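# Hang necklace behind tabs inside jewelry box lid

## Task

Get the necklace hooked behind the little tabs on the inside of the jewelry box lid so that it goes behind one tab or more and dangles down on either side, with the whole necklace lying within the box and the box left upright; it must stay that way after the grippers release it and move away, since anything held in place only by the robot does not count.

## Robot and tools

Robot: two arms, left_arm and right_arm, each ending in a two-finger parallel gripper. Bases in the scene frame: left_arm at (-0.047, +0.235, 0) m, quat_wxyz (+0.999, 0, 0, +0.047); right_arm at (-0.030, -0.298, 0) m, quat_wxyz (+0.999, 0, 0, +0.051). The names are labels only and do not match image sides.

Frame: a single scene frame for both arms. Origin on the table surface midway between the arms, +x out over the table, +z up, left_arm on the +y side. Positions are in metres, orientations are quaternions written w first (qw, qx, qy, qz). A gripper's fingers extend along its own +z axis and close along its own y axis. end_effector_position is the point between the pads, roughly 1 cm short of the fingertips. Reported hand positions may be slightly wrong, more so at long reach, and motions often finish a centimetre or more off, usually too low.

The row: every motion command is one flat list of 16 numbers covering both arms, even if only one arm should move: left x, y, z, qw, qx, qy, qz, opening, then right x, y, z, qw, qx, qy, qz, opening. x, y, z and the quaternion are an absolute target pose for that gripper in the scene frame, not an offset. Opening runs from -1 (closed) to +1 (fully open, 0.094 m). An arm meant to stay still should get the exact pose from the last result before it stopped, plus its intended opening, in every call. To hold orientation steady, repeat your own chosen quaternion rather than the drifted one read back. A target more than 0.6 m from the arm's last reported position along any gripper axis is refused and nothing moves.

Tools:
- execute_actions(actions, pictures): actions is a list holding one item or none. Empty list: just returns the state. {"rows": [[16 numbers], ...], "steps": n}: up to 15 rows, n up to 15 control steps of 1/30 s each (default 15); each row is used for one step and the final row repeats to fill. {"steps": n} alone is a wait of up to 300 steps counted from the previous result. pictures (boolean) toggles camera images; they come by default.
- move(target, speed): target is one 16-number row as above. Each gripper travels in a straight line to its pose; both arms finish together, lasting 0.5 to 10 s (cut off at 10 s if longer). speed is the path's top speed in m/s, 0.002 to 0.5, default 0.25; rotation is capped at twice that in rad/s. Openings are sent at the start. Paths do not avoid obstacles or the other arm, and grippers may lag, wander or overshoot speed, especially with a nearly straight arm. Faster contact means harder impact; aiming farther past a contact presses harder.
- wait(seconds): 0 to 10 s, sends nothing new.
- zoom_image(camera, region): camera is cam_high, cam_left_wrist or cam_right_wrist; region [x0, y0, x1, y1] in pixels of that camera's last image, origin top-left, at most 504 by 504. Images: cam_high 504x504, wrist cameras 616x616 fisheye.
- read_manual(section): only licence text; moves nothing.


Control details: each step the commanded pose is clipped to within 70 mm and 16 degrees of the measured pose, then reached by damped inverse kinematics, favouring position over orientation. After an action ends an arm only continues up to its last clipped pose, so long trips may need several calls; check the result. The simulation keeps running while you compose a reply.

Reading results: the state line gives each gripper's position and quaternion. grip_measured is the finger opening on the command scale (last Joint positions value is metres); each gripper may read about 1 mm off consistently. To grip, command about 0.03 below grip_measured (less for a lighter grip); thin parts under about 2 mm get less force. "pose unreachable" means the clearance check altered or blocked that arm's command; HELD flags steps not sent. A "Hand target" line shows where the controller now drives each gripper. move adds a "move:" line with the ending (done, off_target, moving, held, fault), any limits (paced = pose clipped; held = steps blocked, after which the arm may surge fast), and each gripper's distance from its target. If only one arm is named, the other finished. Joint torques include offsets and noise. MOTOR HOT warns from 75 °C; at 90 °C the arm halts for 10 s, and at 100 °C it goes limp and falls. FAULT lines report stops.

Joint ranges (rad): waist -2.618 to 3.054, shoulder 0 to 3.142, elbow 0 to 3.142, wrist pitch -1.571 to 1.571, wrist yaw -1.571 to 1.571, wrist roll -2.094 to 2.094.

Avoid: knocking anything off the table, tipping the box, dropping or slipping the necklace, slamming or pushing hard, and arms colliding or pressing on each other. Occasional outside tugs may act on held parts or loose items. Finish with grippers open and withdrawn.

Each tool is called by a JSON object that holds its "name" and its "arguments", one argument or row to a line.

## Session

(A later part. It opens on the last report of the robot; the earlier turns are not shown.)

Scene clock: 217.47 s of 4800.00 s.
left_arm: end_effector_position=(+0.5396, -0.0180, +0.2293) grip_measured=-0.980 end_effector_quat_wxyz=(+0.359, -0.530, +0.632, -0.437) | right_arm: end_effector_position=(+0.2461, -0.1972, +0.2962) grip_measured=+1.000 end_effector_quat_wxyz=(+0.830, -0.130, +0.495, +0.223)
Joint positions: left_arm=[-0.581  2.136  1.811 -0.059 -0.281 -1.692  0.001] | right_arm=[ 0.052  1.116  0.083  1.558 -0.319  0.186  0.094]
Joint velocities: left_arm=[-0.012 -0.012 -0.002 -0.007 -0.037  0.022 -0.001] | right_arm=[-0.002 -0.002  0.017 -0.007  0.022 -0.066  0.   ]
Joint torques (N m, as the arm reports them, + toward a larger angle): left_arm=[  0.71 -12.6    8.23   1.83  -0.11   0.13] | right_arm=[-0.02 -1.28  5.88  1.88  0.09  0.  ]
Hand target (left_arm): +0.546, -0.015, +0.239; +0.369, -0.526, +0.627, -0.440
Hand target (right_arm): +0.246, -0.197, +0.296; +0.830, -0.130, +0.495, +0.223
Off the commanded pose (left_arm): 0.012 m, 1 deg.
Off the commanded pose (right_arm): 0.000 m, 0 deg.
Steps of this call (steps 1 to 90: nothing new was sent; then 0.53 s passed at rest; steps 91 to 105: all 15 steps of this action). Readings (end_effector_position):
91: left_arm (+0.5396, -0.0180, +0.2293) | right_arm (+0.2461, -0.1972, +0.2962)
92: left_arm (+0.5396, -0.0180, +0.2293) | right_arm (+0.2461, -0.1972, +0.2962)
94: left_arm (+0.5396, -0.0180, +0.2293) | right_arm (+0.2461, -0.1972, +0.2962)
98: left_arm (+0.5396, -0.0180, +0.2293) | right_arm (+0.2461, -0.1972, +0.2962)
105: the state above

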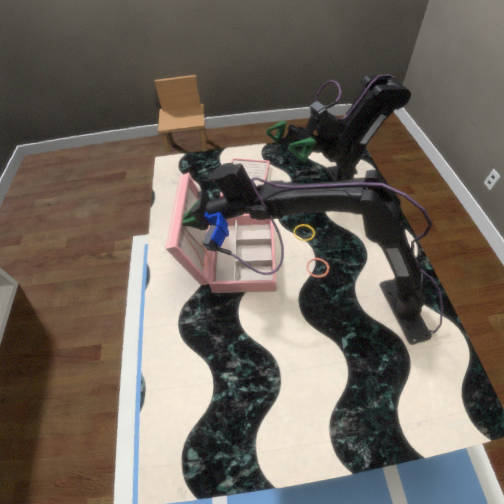

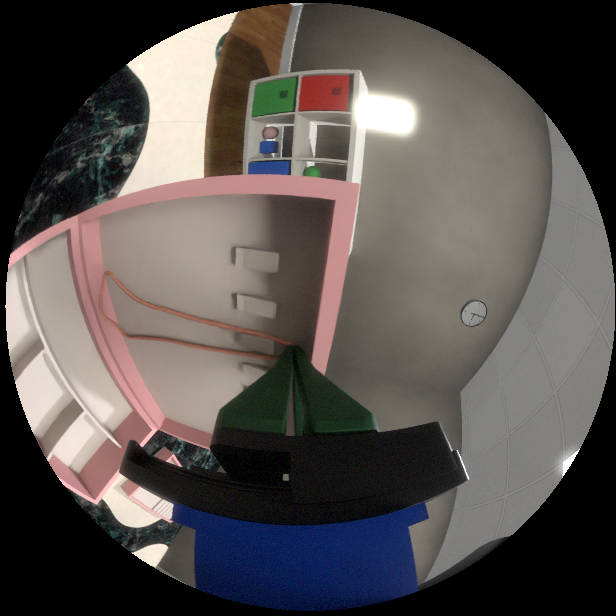

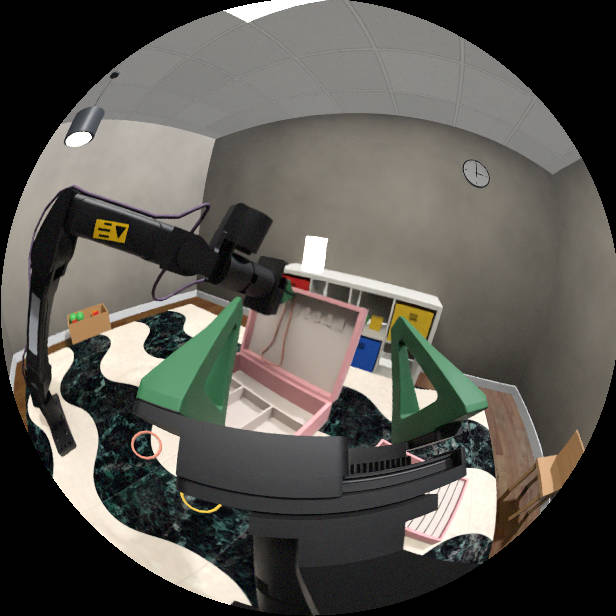

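{"name": "execute_actions", "arguments": {
  "actions": [
    {"rows":[[0.5466,-0.0148,0.2379,0.369,-0.526,0.627,-0.440,-1,0.2462,-0.1972,0.2962,0.83,-0.13,0.495,0.223,1],[0.5466,-0.0148,0.2379,0.369,-0.526,0.627,-0.440,-1,0.2462,-0.1972,0.2962,0.83,-0.13,0.495,0.223,1],[0.5466,-0.0148,0.2379,0.369,-0.526,0.627,-0.440,-1,0.2462,-0.1972,0.2962,0.83,-0.13,0.495,0.223,1],[0.547,-0.0148,0.2372,0.369,-0.526,0.627,-0.440,-1,0.2462,-0.1972,0.2962,0.83,-0.13,0.495,0.223,1]],"steps":15}
  ]
}}

{"name": "zoom_image", "arguments": {
  "camera": "cam_left_wrist",
  "region": [200,240,360,400]
}}

{"name": "zoom_image", "arguments": {
  "camera": "cam_right_wrist",
  "region": [250,270,330,350]
}}

Scene clock: 223.00 s of 4800.00 s.
left_arm: end_effector_position=(+0.5403, -0.0184, +0.2251) grip_measured=-0.980 end_effector_quat_wxyz=(+0.358, -0.531, +0.634, -0.434) | right_arm: end_effector_position=(+0.2461, -0.1972, +0.2962) grip_measured=+1.000 end_effector_quat_wxyz=(+0.830, -0.130, +0.495, +0.223)
Joint positions: left_arm=[-0.581  2.143  1.811 -0.059 -0.281 -1.691  0.001] | right_arm=[ 0.052  1.116  0.083  1.558 -0.319  0.186  0.094]
Joint velocities: left_arm=[ 0.007 -0.017 -0.017 -0.007 -0.066  0.022 -0.   ] | right_arm=[-0.007  0.002 -0.007 -0.037  0.007  0.037  0.   ]
Joint torques (N m, as the arm reports them, + toward a larger angle): left_arm=[  0.77 -12.91   8.18   1.88  -0.11   0.13] | right_arm=[-0.05 -1.3   5.86  1.89  0.1   0.01]
Hand target (left_arm): +0.546, -0.015, +0.237; +0.369, -0.526, +0.627, -0.440
Hand target (right_arm): +0.246, -0.197, +0.296; +0.830, -0.130, +0.495, +0.223
Off the commanded pose (left_arm): 0.014 m, 2 deg.
Off the commanded pose (right_arm): 0.000 m, 0 deg.
Steps of this call (steps 1 to 90: nothing new was sent; then 2.03 s passed at rest; steps 91 to 105: all 15 steps of this action). Readings (end_effector_position):
91: left_arm (+0.5396, -0.0180, +0.2293) | right_arm (+0.2461, -0.1972, +0.2962)
92: left_arm (+0.5396, -0.0180, +0.2293) | right_arm (+0.2461, -0.1972, +0.2962)
94: left_arm (+0.5397, -0.0181, +0.2288) | right_arm (+0.2461, -0.1972, +0.2962)
98: left_arm (+0.5400, -0.0183, +0.2265) | right_arm (+0.2461, -0.1972, +0.2962)
105: the state above

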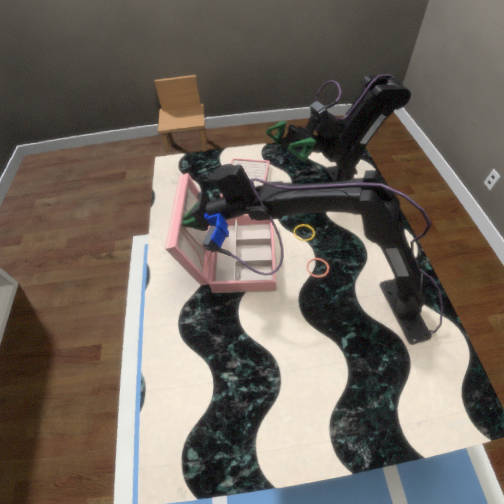

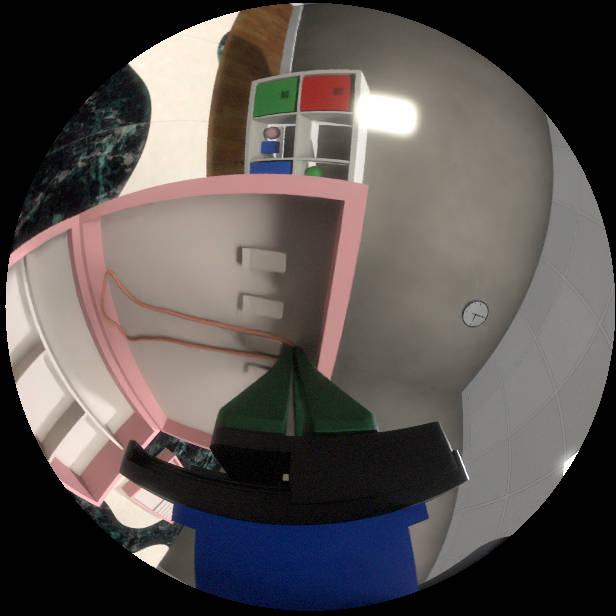

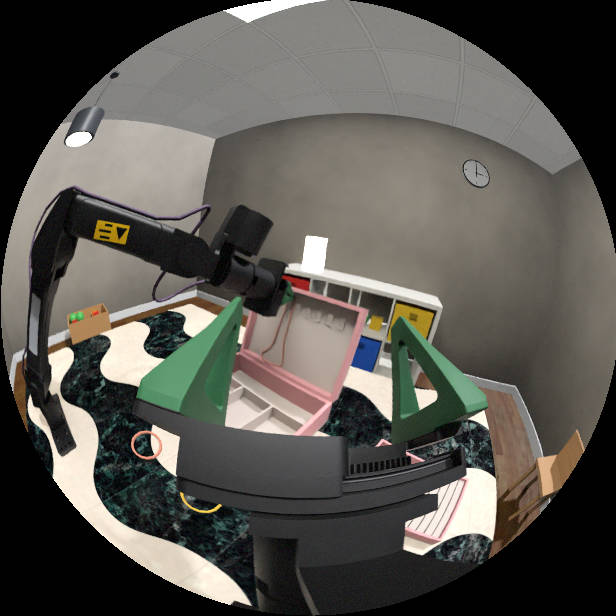

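Region (200, 240, 360, 400) of cam_left_wrist's 616x616 image, scaled by 3.150, with more detail than that image has.

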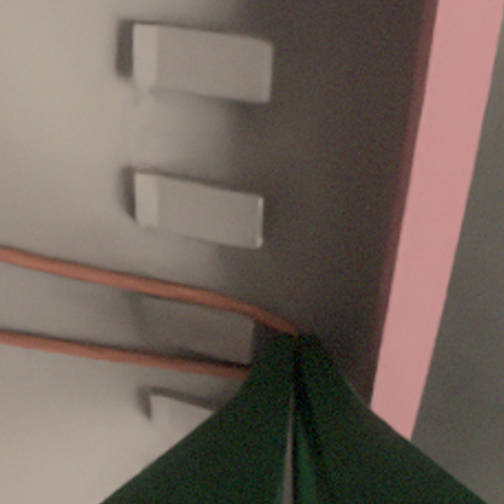

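Region (250, 270, 330, 350) of cam_right_wrist's 616x616 image, scaled by 6.300, with more detail than that image has.

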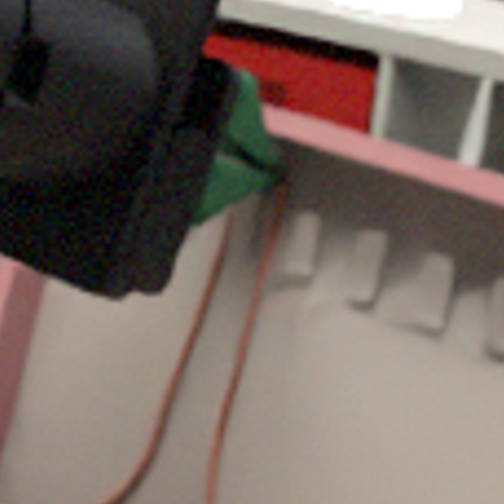

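{"name": "execute_actions", "arguments": {
  "actions": []
}}

Scene clock: 230.20 s of 4800.00 s.
left_arm: end_effector_position=(+0.5403, -0.0184, +0.2251) grip_measured=-0.980 end_effector_quat_wxyz=(+0.358, -0.531, +0.634, -0.434) | right_arm: end_effector_position=(+0.2461, -0.1972, +0.2962) grip_measured=+1.000 end_effector_quat_wxyz=(+0.830, -0.130, +0.495, +0.223)
Joint positions: left_arm=[-0.581  2.143  1.811 -0.059 -0.281 -1.691  0.001] | right_arm=[ 0.052  1.116  0.083  1.558 -0.319  0.186  0.094]
Joint velocities: left_arm=[-0.012 -0.007 -0.002 -0.051  0.007  0.007  0.001] | right_arm=[-0.012 -0.007  0.017  0.007 -0.051 -0.022  0.   ]
Joint torques (N m, as the arm reports them, + toward a larger angle): left_arm=[  0.76 -12.97   8.18   1.87  -0.11   0.13] | right_arm=[ 0.   -1.35  5.86  1.89  0.1   0.  ]
Hand target (left_arm): +0.546, -0.015, +0.237; +0.369, -0.526, +0.627, -0.440
Hand target (right_arm): +0.246, -0.197, +0.296; +0.830, -0.130, +0.495, +0.223
Off the commanded pose (left_arm): 0.014 m, 2 deg.
Off the commanded pose (right_arm): 0.000 m, 0 deg.
Steps of this call (steps 1 to 90: nothing new was sent; then 4.20 s passed at rest). Readings (end_effector_position):
1: left_arm (+0.5403, -0.0184, +0.2251) | right_arm (+0.2461, -0.1972, +0.2962)
2: left_arm (+0.5403, -0.0184, +0.2251) | right_arm (+0.2461, -0.1972, +0.2962)
4: left_arm (+0.5403, -0.0184, +0.2251) | right_arm (+0.2461, -0.1972, +0.2962)
8: left_arm (+0.5403, -0.0184, +0.2251) | right_arm (+0.2461, -0.1972, +0.2962)
90: the state above

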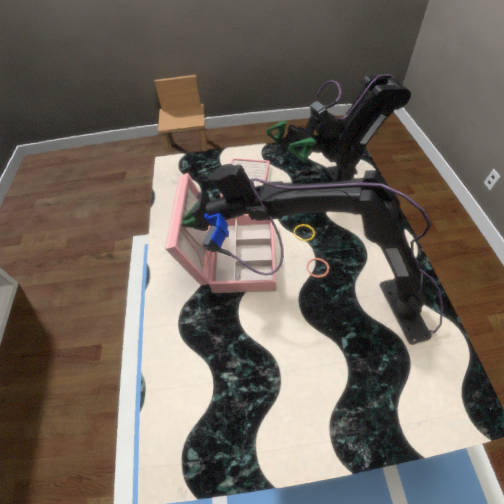

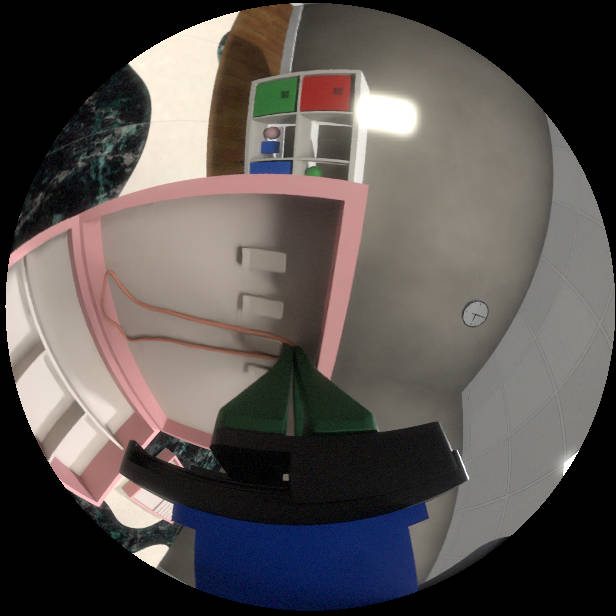

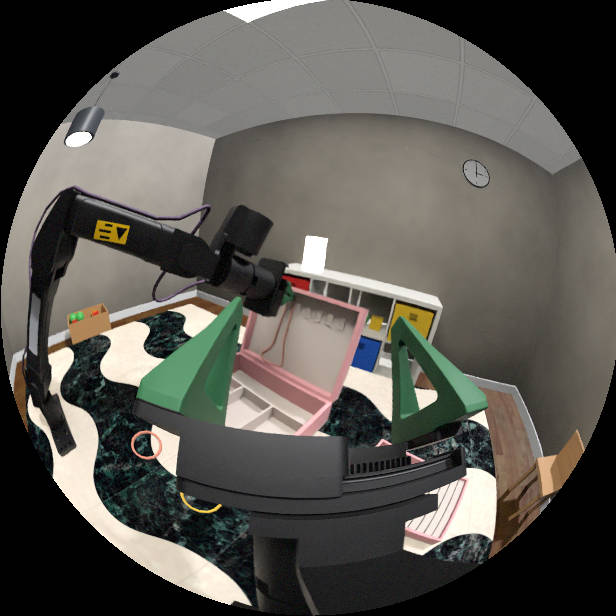

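{"name": "execute_actions", "arguments": {
  "actions": [
    {"rows":[[0.547,-0.0148,0.2372,0.369,-0.526,0.627,-0.440,-0.92,0.2462,-0.1972,0.2962,0.83,-0.13,0.495,0.223,1]],"steps":15}
  ],
  "pictures": true
}}

{"name": "zoom_image", "arguments": {
  "camera": "cam_left_wrist",
  "region": [200,240,360,400]
}}

{"name": "zoom_image", "arguments": {
  "camera": "cam_right_wrist",
  "region": [250,270,330,350]
}}

Scene clock: 234.23 s of 4800.00 s.
left_arm: end_effector_position=(+0.5404, -0.0185, +0.2256) grip_measured=-0.922 end_effector_quat_wxyz=(+0.359, -0.530, +0.633, -0.435) | right_arm: end_effector_position=(+0.2461, -0.1972, +0.2962) grip_measured=+1.000 end_effector_quat_wxyz=(+0.830, -0.130, +0.495, +0.223)
Joint positions: left_arm=[-0.581  2.143  1.811 -0.057 -0.281 -1.691  0.004] | right_arm=[ 0.052  1.116  0.083  1.558 -0.319  0.186  0.094]
Joint velocities: left_arm=[ 0.002 -0.002 -0.002  0.022 -0.037 -0.037 -0.   ] | right_arm=[ 0.002  0.007  0.007  0.051  0.022 -0.007  0.   ]
Joint torques (N m, as the arm reports them, + toward a larger angle): left_arm=[  0.78 -12.97   8.22   1.82  -0.11   0.12] | right_arm=[ 0.03 -1.28  5.82  1.86  0.08 -0.01]
Hand target (left_arm): +0.546, -0.015, +0.237; +0.369, -0.526, +0.627, -0.440
Hand target (right_arm): +0.246, -0.197, +0.296; +0.830, -0.130, +0.495, +0.223
Off the commanded pose (left_arm): 0.014 m, 2 deg.
Off the commanded pose (right_arm): 0.000 m, 0 deg.
Steps of this call (steps 1 to 90: nothing new was sent; then 0.53 s passed at rest; steps 91 to 105: all 15 steps of this action). Readings (end_effector_position):
91: left_arm (+0.5403, -0.0184, +0.2251) | right_arm (+0.2461, -0.1972, +0.2962)
92: left_arm (+0.5403, -0.0184, +0.2251) | right_arm (+0.2461, -0.1972, +0.2962)
94: left_arm (+0.5404, -0.0184, +0.2253) | right_arm (+0.2461, -0.1972, +0.2962)
98: left_arm (+0.5404, -0.0185, +0.2256) | right_arm (+0.2461, -0.1972, +0.2962)
105: the state above

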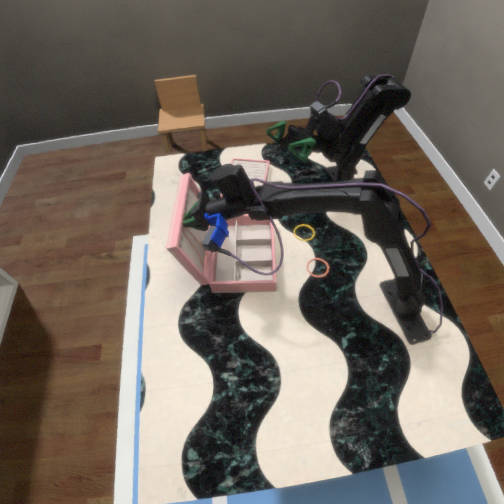

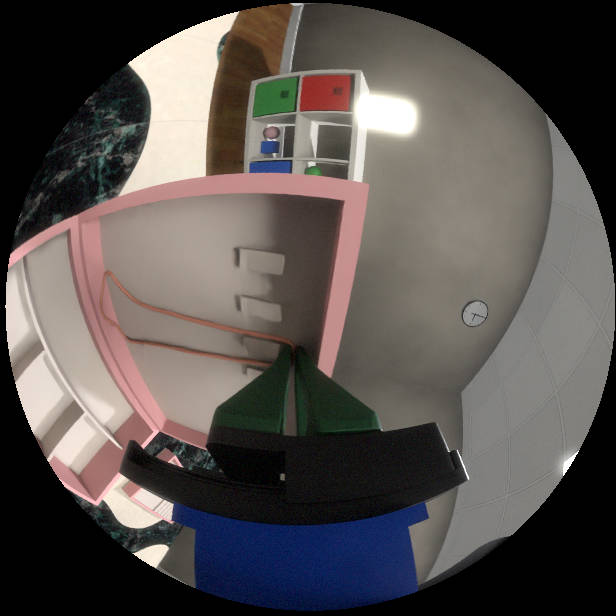

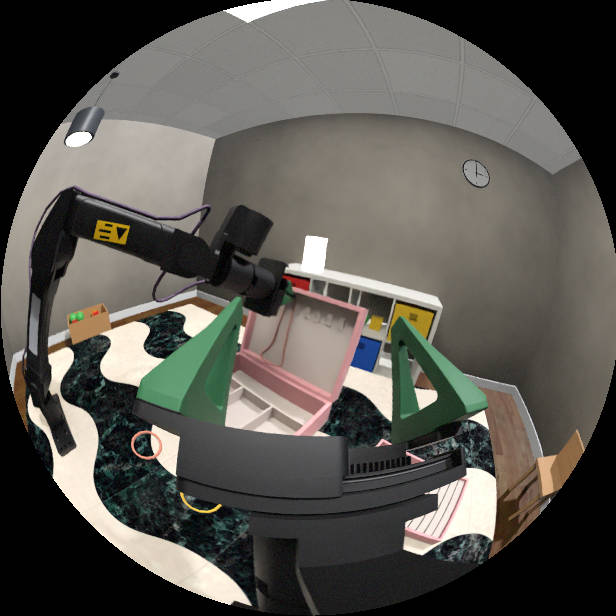

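Region (200, 240, 360, 400) of cam_left_wrist's 616x616 image, scaled by 3.150, with more detail than that image has.

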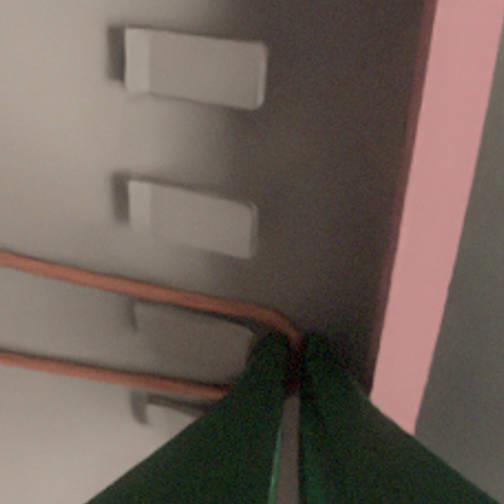

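Region (250, 270, 330, 350) of cam_right_wrist's 616x616 image, scaled by 6.300, with more detail than that image has.

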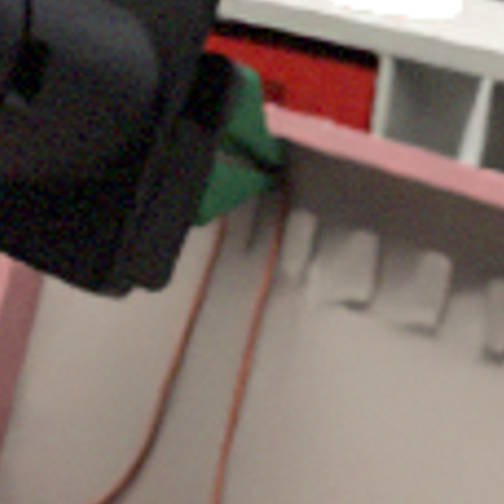

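{"name": "execute_actions", "arguments": {
  "actions": [
    {"rows":[[0.533,-0.0125,0.2405,0.369,-0.526,0.627,-0.440,-0.92,0.2462,-0.1972,0.2962,0.83,-0.13,0.495,0.223,1]],"steps":15}
  ],
  "pictures": true
}}

{"name": "zoom_image", "arguments": {
  "camera": "cam_left_wrist",
  "region": [200,240,360,400]
}}

{"name": "zoom_image", "arguments": {
  "camera": "cam_right_wrist",
  "region": [250,270,330,350]
}}

Scene clock: 240.10 s of 4800.00 s.
left_arm: end_effector_position=(+0.5361, -0.0162, +0.2248) grip_measured=-0.922 end_effector_quat_wxyz=(+0.359, -0.531, +0.634, -0.434) | right_arm: end_effector_position=(+0.2461, -0.1972, +0.2962) grip_measured=+1.000 end_effector_quat_wxyz=(+0.830, -0.130, +0.495, +0.223)
Joint positions: left_arm=[-0.581  2.123  1.778 -0.046 -0.281 -1.691  0.004] | right_arm=[ 0.052  1.116  0.083  1.558 -0.319  0.186  0.094]
Joint velocities: left_arm=[-0.012 -0.012  0.007 -0.022  0.007  0.007 -0.001] | right_arm=[-0.007 -0.007 -0.007  0.066  0.007 -0.066  0.   ]
Joint torques (N m, as the arm reports them, + toward a larger angle): left_arm=[ -0.01 -15.8    5.48   1.87  -0.19   0.08] | right_arm=[-0.01 -1.31  5.9   1.87  0.09  0.01]
Hand target (left_arm): +0.533, -0.013, +0.240; +0.369, -0.526, +0.627, -0.440
Hand target (right_arm): +0.246, -0.197, +0.296; +0.830, -0.130, +0.495, +0.223
Off the commanded pose (left_arm): 0.016 m, 2 deg.
Off the commanded pose (right_arm): 0.000 m, 0 deg.
Steps of this call (steps 1 to 90: nothing new was sent; then 2.37 s passed at rest; steps 91 to 105: all 15 steps of this action). Readings (end_effector_position):
91: left_arm (+0.5399, -0.0182, +0.2255) | right_arm (+0.2461, -0.1972, +0.2962)
92: left_arm (+0.5384, -0.0174, +0.2247) | right_arm (+0.2461, -0.1972, +0.2962)
94: left_arm (+0.5368, -0.0165, +0.2246) | right_arm (+0.2461, -0.1972, +0.2962)
98: left_arm (+0.5360, -0.0162, +0.2246) | right_arm (+0.2461, -0.1972, +0.2962)
105: the state above

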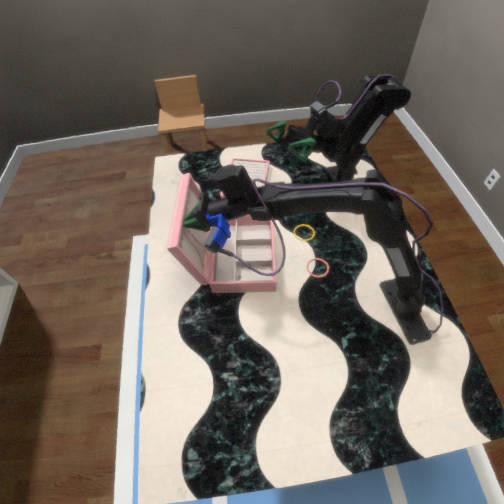

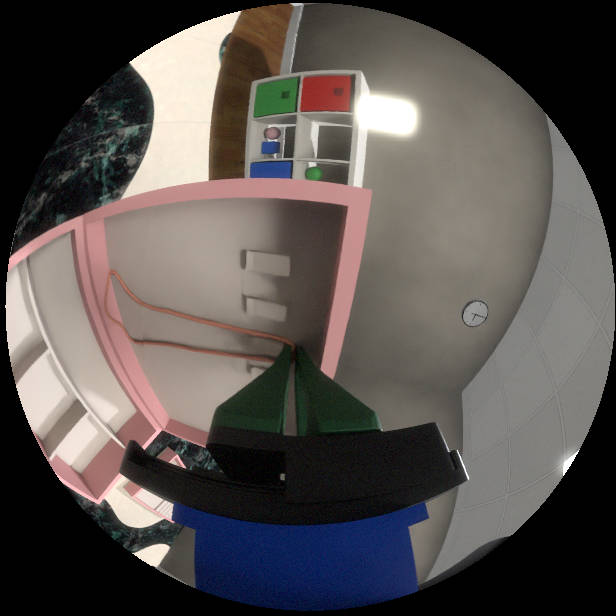

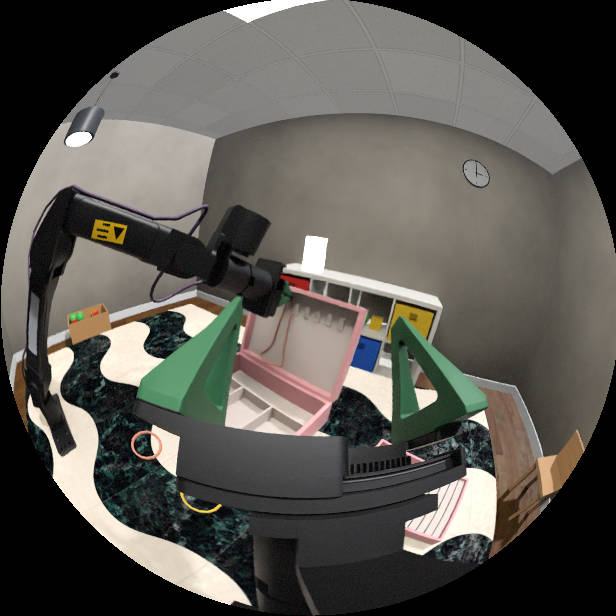

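Region (200, 240, 360, 400) of cam_left_wrist's 616x616 image, scaled by 3.150, with more detail than that image has.

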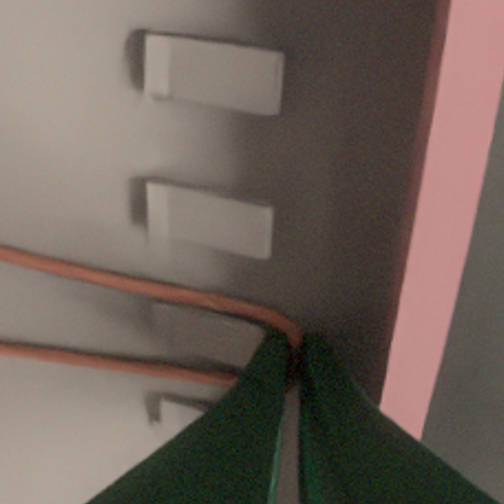

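Region (250, 270, 330, 350) of cam_right_wrist's 616x616 image, scaled by 6.300, with more detail than that image has.

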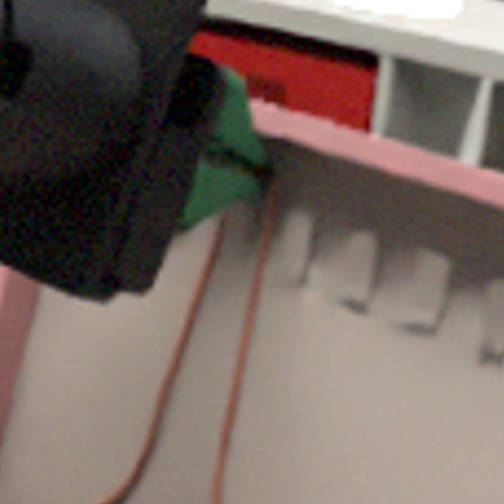

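{"name": "execute_actions", "arguments": {
  "actions": [
    {"rows":[[0.533,-0.0125,0.2405,0.369,-0.526,0.627,-0.440,-1,0.2462,-0.1972,0.2962,0.83,-0.13,0.495,0.223,1]],"steps":10}
  ],
  "pictures": false
}}

{"name": "move", "arguments": {
  "target": [0.505,-0.0085,0.255,0.369,-0.526,0.627,-0.440,-1,0.2462,-0.1972,0.2962,0.83,-0.13,0.495,0.223,1],
  "speed": 0.03
}}

{"name": "move", "arguments": {
  "target": [0.512,-0.0085,0.272,0.369,-0.526,0.627,-0.440,-1,0.2462,-0.1972,0.2962,0.83,-0.13,0.495,0.223,1],
  "speed": 0.03
}}

Scene clock: 254.93 s of 4800.00 s.
left_arm: end_effector_position=(+0.5361, -0.0162, +0.2246) grip_measured=-0.978 end_effector_quat_wxyz=(+0.358, -0.531, +0.634, -0.434) | right_arm: end_effector_position=(+0.2461, -0.1972, +0.2962) grip_measured=+1.000 end_effector_quat_wxyz=(+0.830, -0.130, +0.495, +0.223)
Joint positions: left_arm=[-0.581  2.123  1.778 -0.046 -0.281 -1.691  0.001] | right_arm=[ 0.052  1.116  0.083  1.558 -0.319  0.186  0.094]
Joint velocities: left_arm=[ 0.012 -0.007  0.007 -0.007 -0.007  0.022 -0.   ] | right_arm=[-0.007 -0.012 -0.007  0.037  0.051  0.007  0.   ]
Joint torques (N m, as the arm reports them, + toward a larger angle): left_arm=[  0.01 -15.81   5.43   1.9   -0.19   0.09] | right_arm=[ 0.01 -1.31  5.84  1.89  0.08 -0.01]
Hand target (left_arm): +0.533, -0.013, +0.240; +0.369, -0.526, +0.627, -0.440
Hand target (right_arm): +0.246, -0.197, +0.296; +0.830, -0.130, +0.495, +0.223
Off the commanded pose (left_arm): 0.017 m, 2 deg.
Off the commanded pose (right_arm): 0.000 m, 0 deg.
Steps of this call (steps 1 to 90: nothing new was sent; then 11.50 s passed at rest; steps 91 to 100: all 10 steps of this action). Readings (end_effector_position):
91: left_arm (+0.5361, -0.0162, +0.2246) | right_arm (+0.2461, -0.1972, +0.2962)
92: left_arm (+0.5361, -0.0162, +0.2246) | right_arm (+0.2461, -0.1972, +0.2962)
94: left_arm (+0.5361, -0.0162, +0.2246) | right_arm (+0.2461, -0.1972, +0.2962)
98: left_arm (+0.5361, -0.0162, +0.2246) | right_arm (+0.2461, -0.1972, +0.2962)
100: the state above

Scene clock: 256.97 s of 4800.00 s.
left_arm: end_effector_position=(+0.5112, -0.0098, +0.2432) grip_measured=-0.978 end_effector_quat_wxyz=(+0.362, -0.528, +0.631, -0.438) | right_arm: end_effector_position=(+0.2461, -0.1972, +0.2962) grip_measured=+1.000 end_effector_quat_wxyz=(+0.830, -0.130, +0.495, +0.223)
Joint positions: left_arm=[-0.594  2.01   1.67  -0.039 -0.295 -1.691  0.001] | right_arm=[ 0.052  1.116  0.083  1.558 -0.319  0.186  0.094]
Joint velocities: left_arm=[-0.007 -0.007  0.002 -0.125 -0.051  0.022 -0.001] | right_arm=[-0.007 -0.002  0.022  0.007 -0.066 -0.037  0.   ]
Joint torques (N m, as the arm reports them, + toward a larger angle): left_arm=[ -0.57 -14.8    5.51   1.72  -0.24   0.  ] | right_arm=[-0.01 -1.3   5.92  1.89  0.08  0.  ]
Hand target (left_arm): +0.505, -0.008, +0.255; +0.369, -0.526, +0.627, -0.440
Hand target (right_arm): +0.246, -0.197, +0.296; +0.830, -0.130, +0.495, +0.223
Off the commanded pose (left_arm): 0.013 m, 1 deg.
Off the commanded pose (right_arm): 0.000 m, 0 deg.
move: off_target (left_arm)

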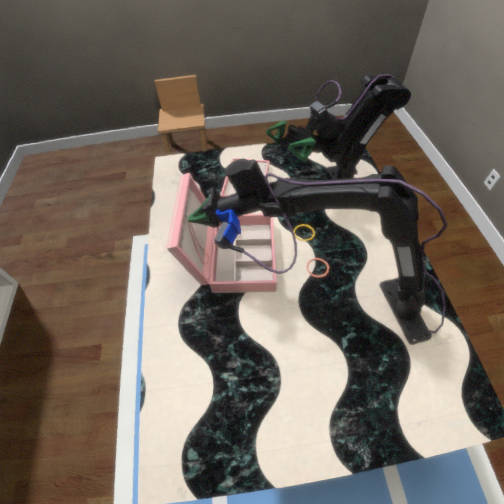

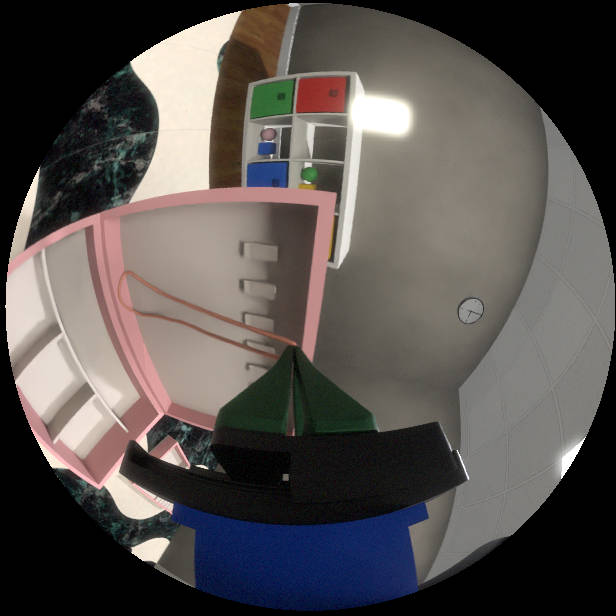

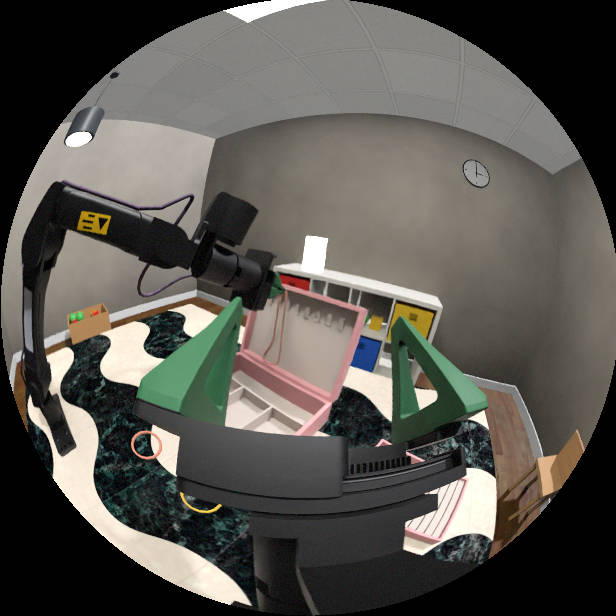

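Scene clock: 258.17 s of 4800.00 s.
left_arm: end_effector_position=(+0.5110, -0.0097, +0.2535) grip_measured=-0.978 end_effector_quat_wxyz=(+0.360, -0.529, +0.635, -0.433) | right_arm: end_effector_position=(+0.2461, -0.1972, +0.2962) grip_measured=+1.000 end_effector_quat_wxyz=(+0.830, -0.130, +0.495, +0.223)
Joint positions: left_arm=[-0.594  2.01   1.723 -0.106 -0.295 -1.691  0.001] | right_arm=[ 0.052  1.116  0.083  1.558 -0.319  0.186  0.094]
Joint velocities: left_arm=[-0.012 -0.012 -0.022 -0.139 -0.022 -0.007  0.   ] | right_arm=[ 0.012 -0.012  0.007 -0.007  0.037 -0.037  0.   ]
Joint torques (N m, as the arm reports them, + toward a larger angle): left_arm=[ -0.01 -13.42   8.29   1.74  -0.18   0.03] | right_arm=[-0.03 -1.32  5.89  1.88  0.1  -0.01]
Hand target (left_arm): +0.511, -0.008, +0.272; +0.369, -0.526, +0.627, -0.440
Hand target (right_arm): +0.246, -0.197, +0.296; +0.830, -0.130, +0.495, +0.223
Off the commanded pose (left_arm): 0.019 m, 2 deg.
Off the commanded pose (right_arm): 0.000 m, 0 deg.
move: off_target (left_arm)

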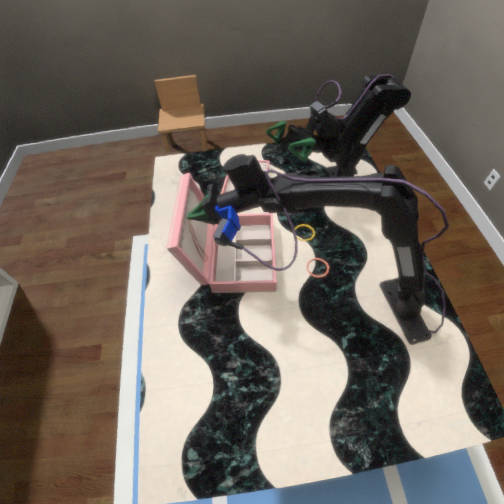

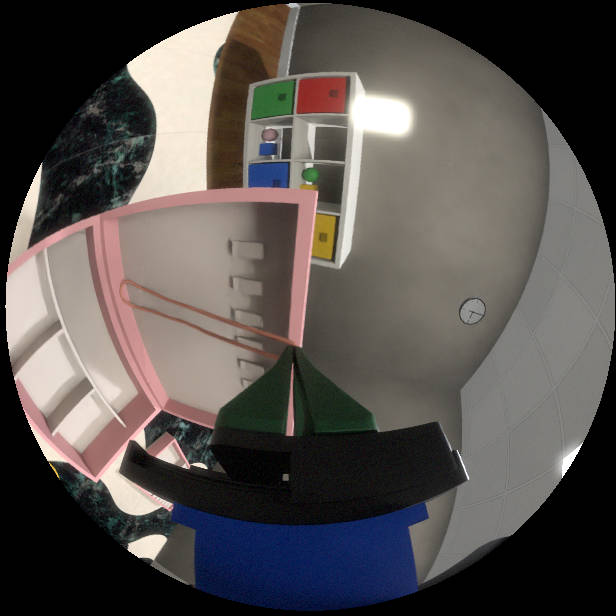

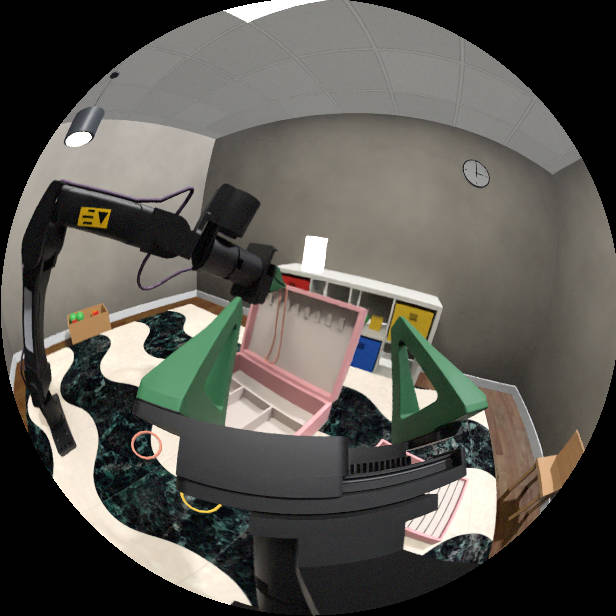

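{"name": "move", "arguments": {
  "target": [0.508,-0.0085,0.258,0.422,-0.4845,0.5776,-0.5032,-1,0.2462,-0.1972,0.2962,0.83,-0.13,0.495,0.223,1],
  "speed": 0.03
}}

{"name": "execute_actions", "arguments": {
  "actions": [
    {"rows":[[0.508,-0.0085,0.258,0.422,-0.4845,0.5776,-0.5032,-0.93,0.2462,-0.1972,0.2962,0.83,-0.13,0.495,0.223,1],[0.508,-0.0085,0.258,0.422,-0.4845,0.5776,-0.5032,-0.88,0.2462,-0.1972,0.2962,0.83,-0.13,0.495,0.223,1],[0.508,-0.0085,0.258,0.422,-0.4845,0.5776,-0.5032,-0.83,0.2462,-0.1972,0.2962,0.83,-0.13,0.495,0.223,1],[0.508,-0.0085,0.258,0.422,-0.4845,0.5776,-0.5032,-0.78,0.2462,-0.1972,0.2962,0.83,-0.13,0.495,0.223,1],[0.508,-0.0085,0.258,0.422,-0.4845,0.5776,-0.5032,-0.73,0.2462,-0.1972,0.2962,0.83,-0.13,0.495,0.223,1],[0.508,-0.0085,0.258,0.422,-0.4845,0.5776,-0.5032,-0.68,0.2462,-0.1972,0.2962,0.83,-0.13,0.495,0.223,1],[0.508,-0.0085,0.258,0.422,-0.4845,0.5776,-0.5032,-0.63,0.2462,-0.1972,0.2962,0.83,-0.13,0.495,0.223,1],[0.508,-0.0085,0.258,0.422,-0.4845,0.5776,-0.5032,-0.58,0.2462,-0.1972,0.2962,0.83,-0.13,0.495,0.223,1],[0.508,-0.0085,0.258,0.422,-0.4845,0.5776,-0.5032,-0.53,0.2462,-0.1972,0.2962,0.83,-0.13,0.495,0.223,1],[0.508,-0.0085,0.258,0.422,-0.4845,0.5776,-0.5032,-0.48,0.2462,-0.1972,0.2962,0.83,-0.13,0.495,0.223,1],[0.508,-0.0085,0.258,0.422,-0.4845,0.5776,-0.5032,-0.43,0.2462,-0.1972,0.2962,0.83,-0.13,0.495,0.223,1],[0.508,-0.0085,0.258,0.422,-0.4845,0.5776,-0.5032,-0.38,0.2462,-0.1972,0.2962,0.83,-0.13,0.495,0.223,1],[0.508,-0.0085,0.258,0.422,-0.4845,0.5776,-0.5032,-0.33,0.2462,-0.1972,0.2962,0.83,-0.13,0.495,0.223,1],[0.508,-0.0085,0.258,0.422,-0.4845,0.5776,-0.5032,-0.29,0.2462,-0.1972,0.2962,0.83,-0.13,0.495,0.223,1],[0.508,-0.0085,0.258,0.422,-0.4845,0.5776,-0.5032,-0.26,0.2462,-0.1972,0.2962,0.83,-0.13,0.495,0.223,1]],"steps":15}
  ],
  "pictures": false
}}

{"name": "wait", "arguments": {
  "seconds": 0.7
}}

{"name": "zoom_image", "arguments": {
  "camera": "cam_left_wrist",
  "region": [180,220,380,420]
}}

Scene clock: 280.10 s of 4800.00 s.
left_arm: end_effector_position=(+0.5137, -0.0093, +0.2388) grip_measured=-0.978 end_effector_quat_wxyz=(+0.411, -0.492, +0.588, -0.493) | right_arm: end_effector_position=(+0.2461, -0.1972, +0.2962) grip_measured=+1.000 end_effector_quat_wxyz=(+0.830, -0.130, +0.495, +0.223)
Joint positions: left_arm=[-0.599  2.01   1.472  0.352 -0.321 -1.632  0.001] | right_arm=[ 0.052  1.116  0.083  1.558 -0.319  0.186  0.094]
Joint velocities: left_arm=[ 0.002  0.012 -0.012 -0.007  0.022 -0.007 -0.   ] | right_arm=[-0.007  0.007 -0.012 -0.022 -0.022 -0.022  0.   ]
Joint torques (N m, as the arm reports them, + toward a larger angle): left_arm=[ -0.61 -14.79   5.43   1.98  -0.2    0.18] | right_arm=[-0.06 -1.34  5.81  1.89  0.08  0.01]
Hand target (left_arm): +0.509, -0.009, +0.258; +0.424, -0.484, +0.578, -0.502
Hand target (right_arm): +0.246, -0.197, +0.296; +0.830, -0.130, +0.495, +0.223
Off the commanded pose (left_arm): 0.020 m, 2 deg.
Off the commanded pose (right_arm): 0.000 m, 0 deg.
After step 150, 12.67 s passed at rest.
move: off_target (left_arm)

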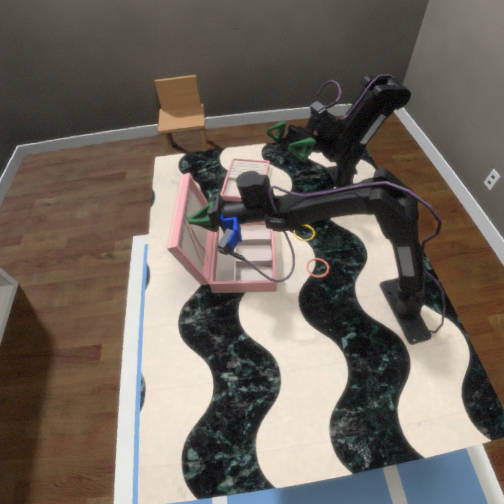

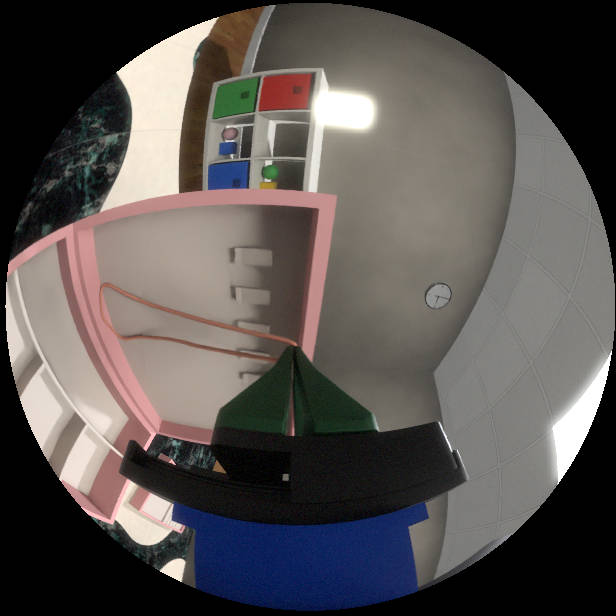

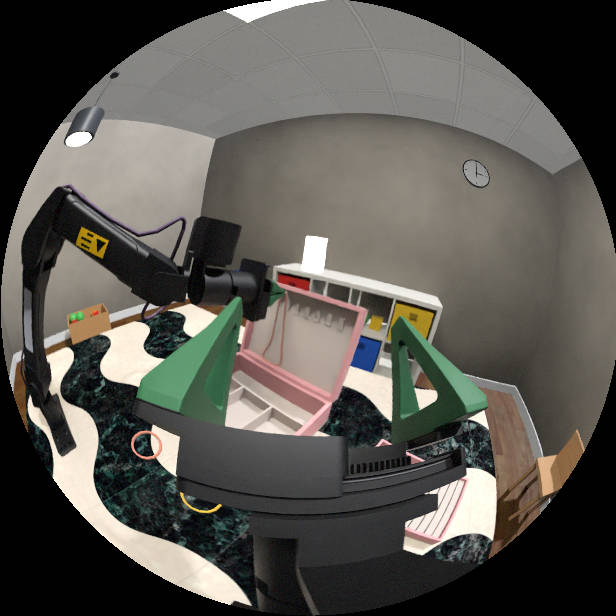

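Scene clock: 280.60 s of 4800.00 s.
left_arm: end_effector_position=(+0.5140, -0.0094, +0.2405) grip_measured=-0.276 end_effector_quat_wxyz=(+0.412, -0.492, +0.586, -0.495) | right_arm: end_effector_position=(+0.2461, -0.1972, +0.2962) grip_measured=+1.000 end_effector_quat_wxyz=(+0.830, -0.130, +0.495, +0.223)
Joint positions: left_arm=[-0.599  2.01   1.472  0.359 -0.321 -1.632  0.034] | right_arm=[ 0.052  1.116  0.083  1.558 -0.319  0.186  0.094]
Joint velocities: left_arm=[-0.022  0.017  0.002  0.007 -0.007  0.007  0.029] | right_arm=[-0.017 -0.002 -0.022 -0.037  0.037  0.022  0.   ]
Joint torques (N m, as the arm reports them, + toward a larger angle): left_arm=[ -0.53 -14.99   5.2    2.01  -0.17   0.11] | right_arm=[-0.1  -1.27  5.92  1.88  0.08  0.  ]
Hand target (left_arm): +0.508, -0.009, +0.258; +0.422, -0.485, +0.578, -0.503
Hand target (right_arm): +0.246, -0.197, +0.296; +0.830, -0.130, +0.495, +0.223
Off the commanded pose (left_arm): 0.018 m, 2 deg.
Off the commanded pose (right_arm): 0.000 m, 0 deg.
Steps of this call (steps 1 to 15: all 15 steps of this action). Readings (end_effector_position):
1: left_arm (+0.5138, -0.0093, +0.2391) | right_arm (+0.2461, -0.1972, +0.2962)
2: left_arm (+0.5138, -0.0093, +0.2394) | right_arm (+0.2461, -0.1972, +0.2962)
4: left_arm (+0.5139, -0.0094, +0.2398) | right_arm (+0.2461, -0.1972, +0.2962)
8: left_arm (+0.5139, -0.0094, +0.2403) | right_arm (+0.2461, -0.1972, +0.2962)
15: the state above

Scene clock: 281.30 s of 4800.00 s.
left_arm: end_effector_position=(+0.5140, -0.0094, +0.2405) grip_measured=-0.262 end_effector_quat_wxyz=(+0.412, -0.492, +0.586, -0.495) | right_arm: end_effector_position=(+0.2461, -0.1972, +0.2962) grip_measured=+1.000 end_effector_quat_wxyz=(+0.830, -0.130, +0.495, +0.223)
Joint positions: left_arm=[-0.599  2.01   1.472  0.359 -0.321 -1.632  0.035] | right_arm=[ 0.052  1.116  0.083  1.558 -0.319  0.186  0.094]
Joint velocities: left_arm=[-0.007 -0.007 -0.002 -0.022  0.037 -0.037 -0.001] | right_arm=[ 0.002  0.012  0.012 -0.022  0.007  0.095  0.   ]
Joint torques (N m, as the arm reports them, + toward a larger angle): left_arm=[ -0.52 -15.     5.21   1.99  -0.16   0.11] | right_arm=[-0.07 -1.31  5.92  1.88  0.1  -0.01]
Hand target (left_arm): +0.508, -0.009, +0.258; +0.422, -0.485, +0.578, -0.503
Hand target (right_arm): +0.246, -0.197, +0.296; +0.830, -0.130, +0.495, +0.223
Off the commanded pose (left_arm): 0.018 m, 2 deg.
Off the commanded pose (right_arm): 0.000 m, 0 deg.
Steps of this call (steps 1 to 21: nothing new was sent). Readings (end_effector_position):
1: left_arm (+0.5140, -0.0094, +0.2405) | right_arm (+0.2461, -0.1972, +0.2962)
2: left_arm (+0.5140, -0.0094, +0.2405) | right_arm (+0.2461, -0.1972, +0.2962)
4: left_arm (+0.5140, -0.0094, +0.2405) | right_arm (+0.2461, -0.1972, +0.2962)
8: left_arm (+0.5140, -0.0094, +0.2405) | right_arm (+0.2461, -0.1972, +0.2962)
21: the state above

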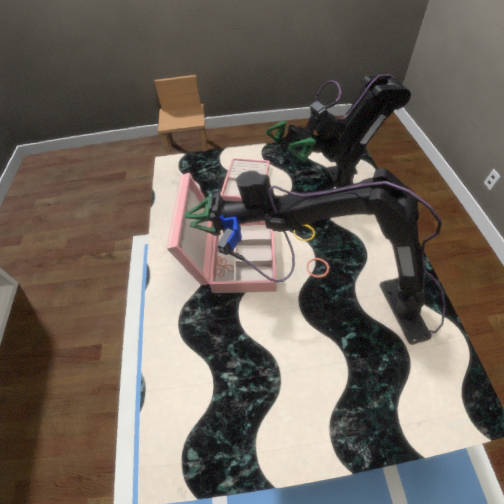

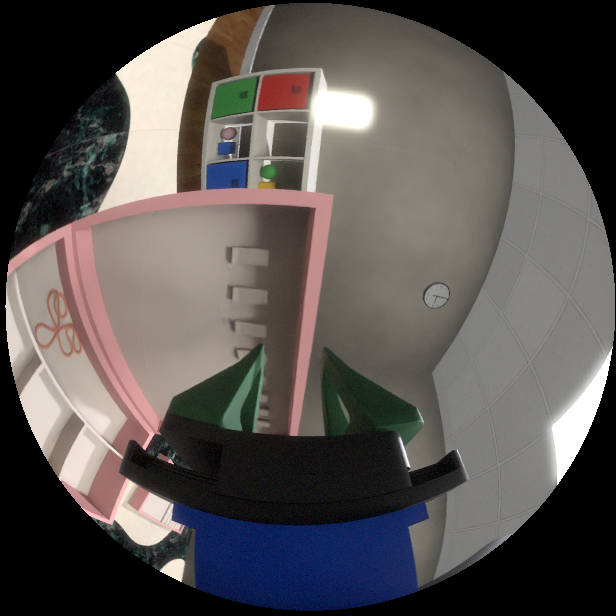

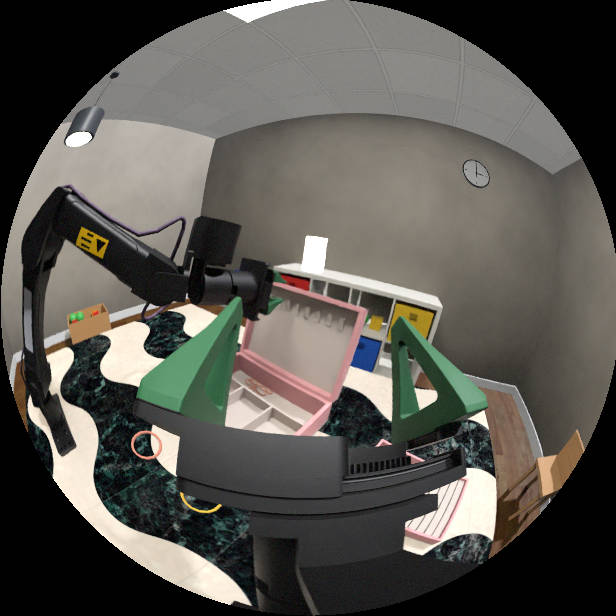

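Region (180, 220, 380, 420) of cam_left_wrist's 616x616 image, scaled by 2.520, with more detail than that image has.

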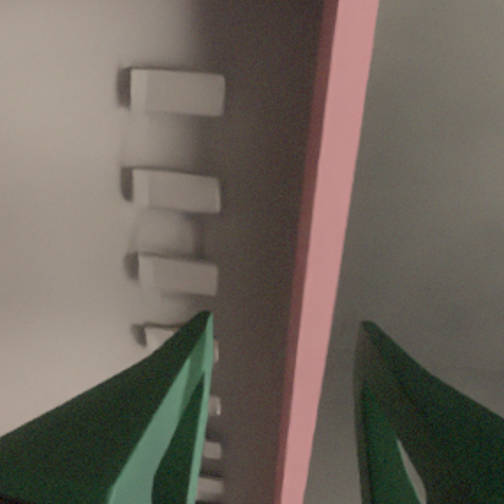

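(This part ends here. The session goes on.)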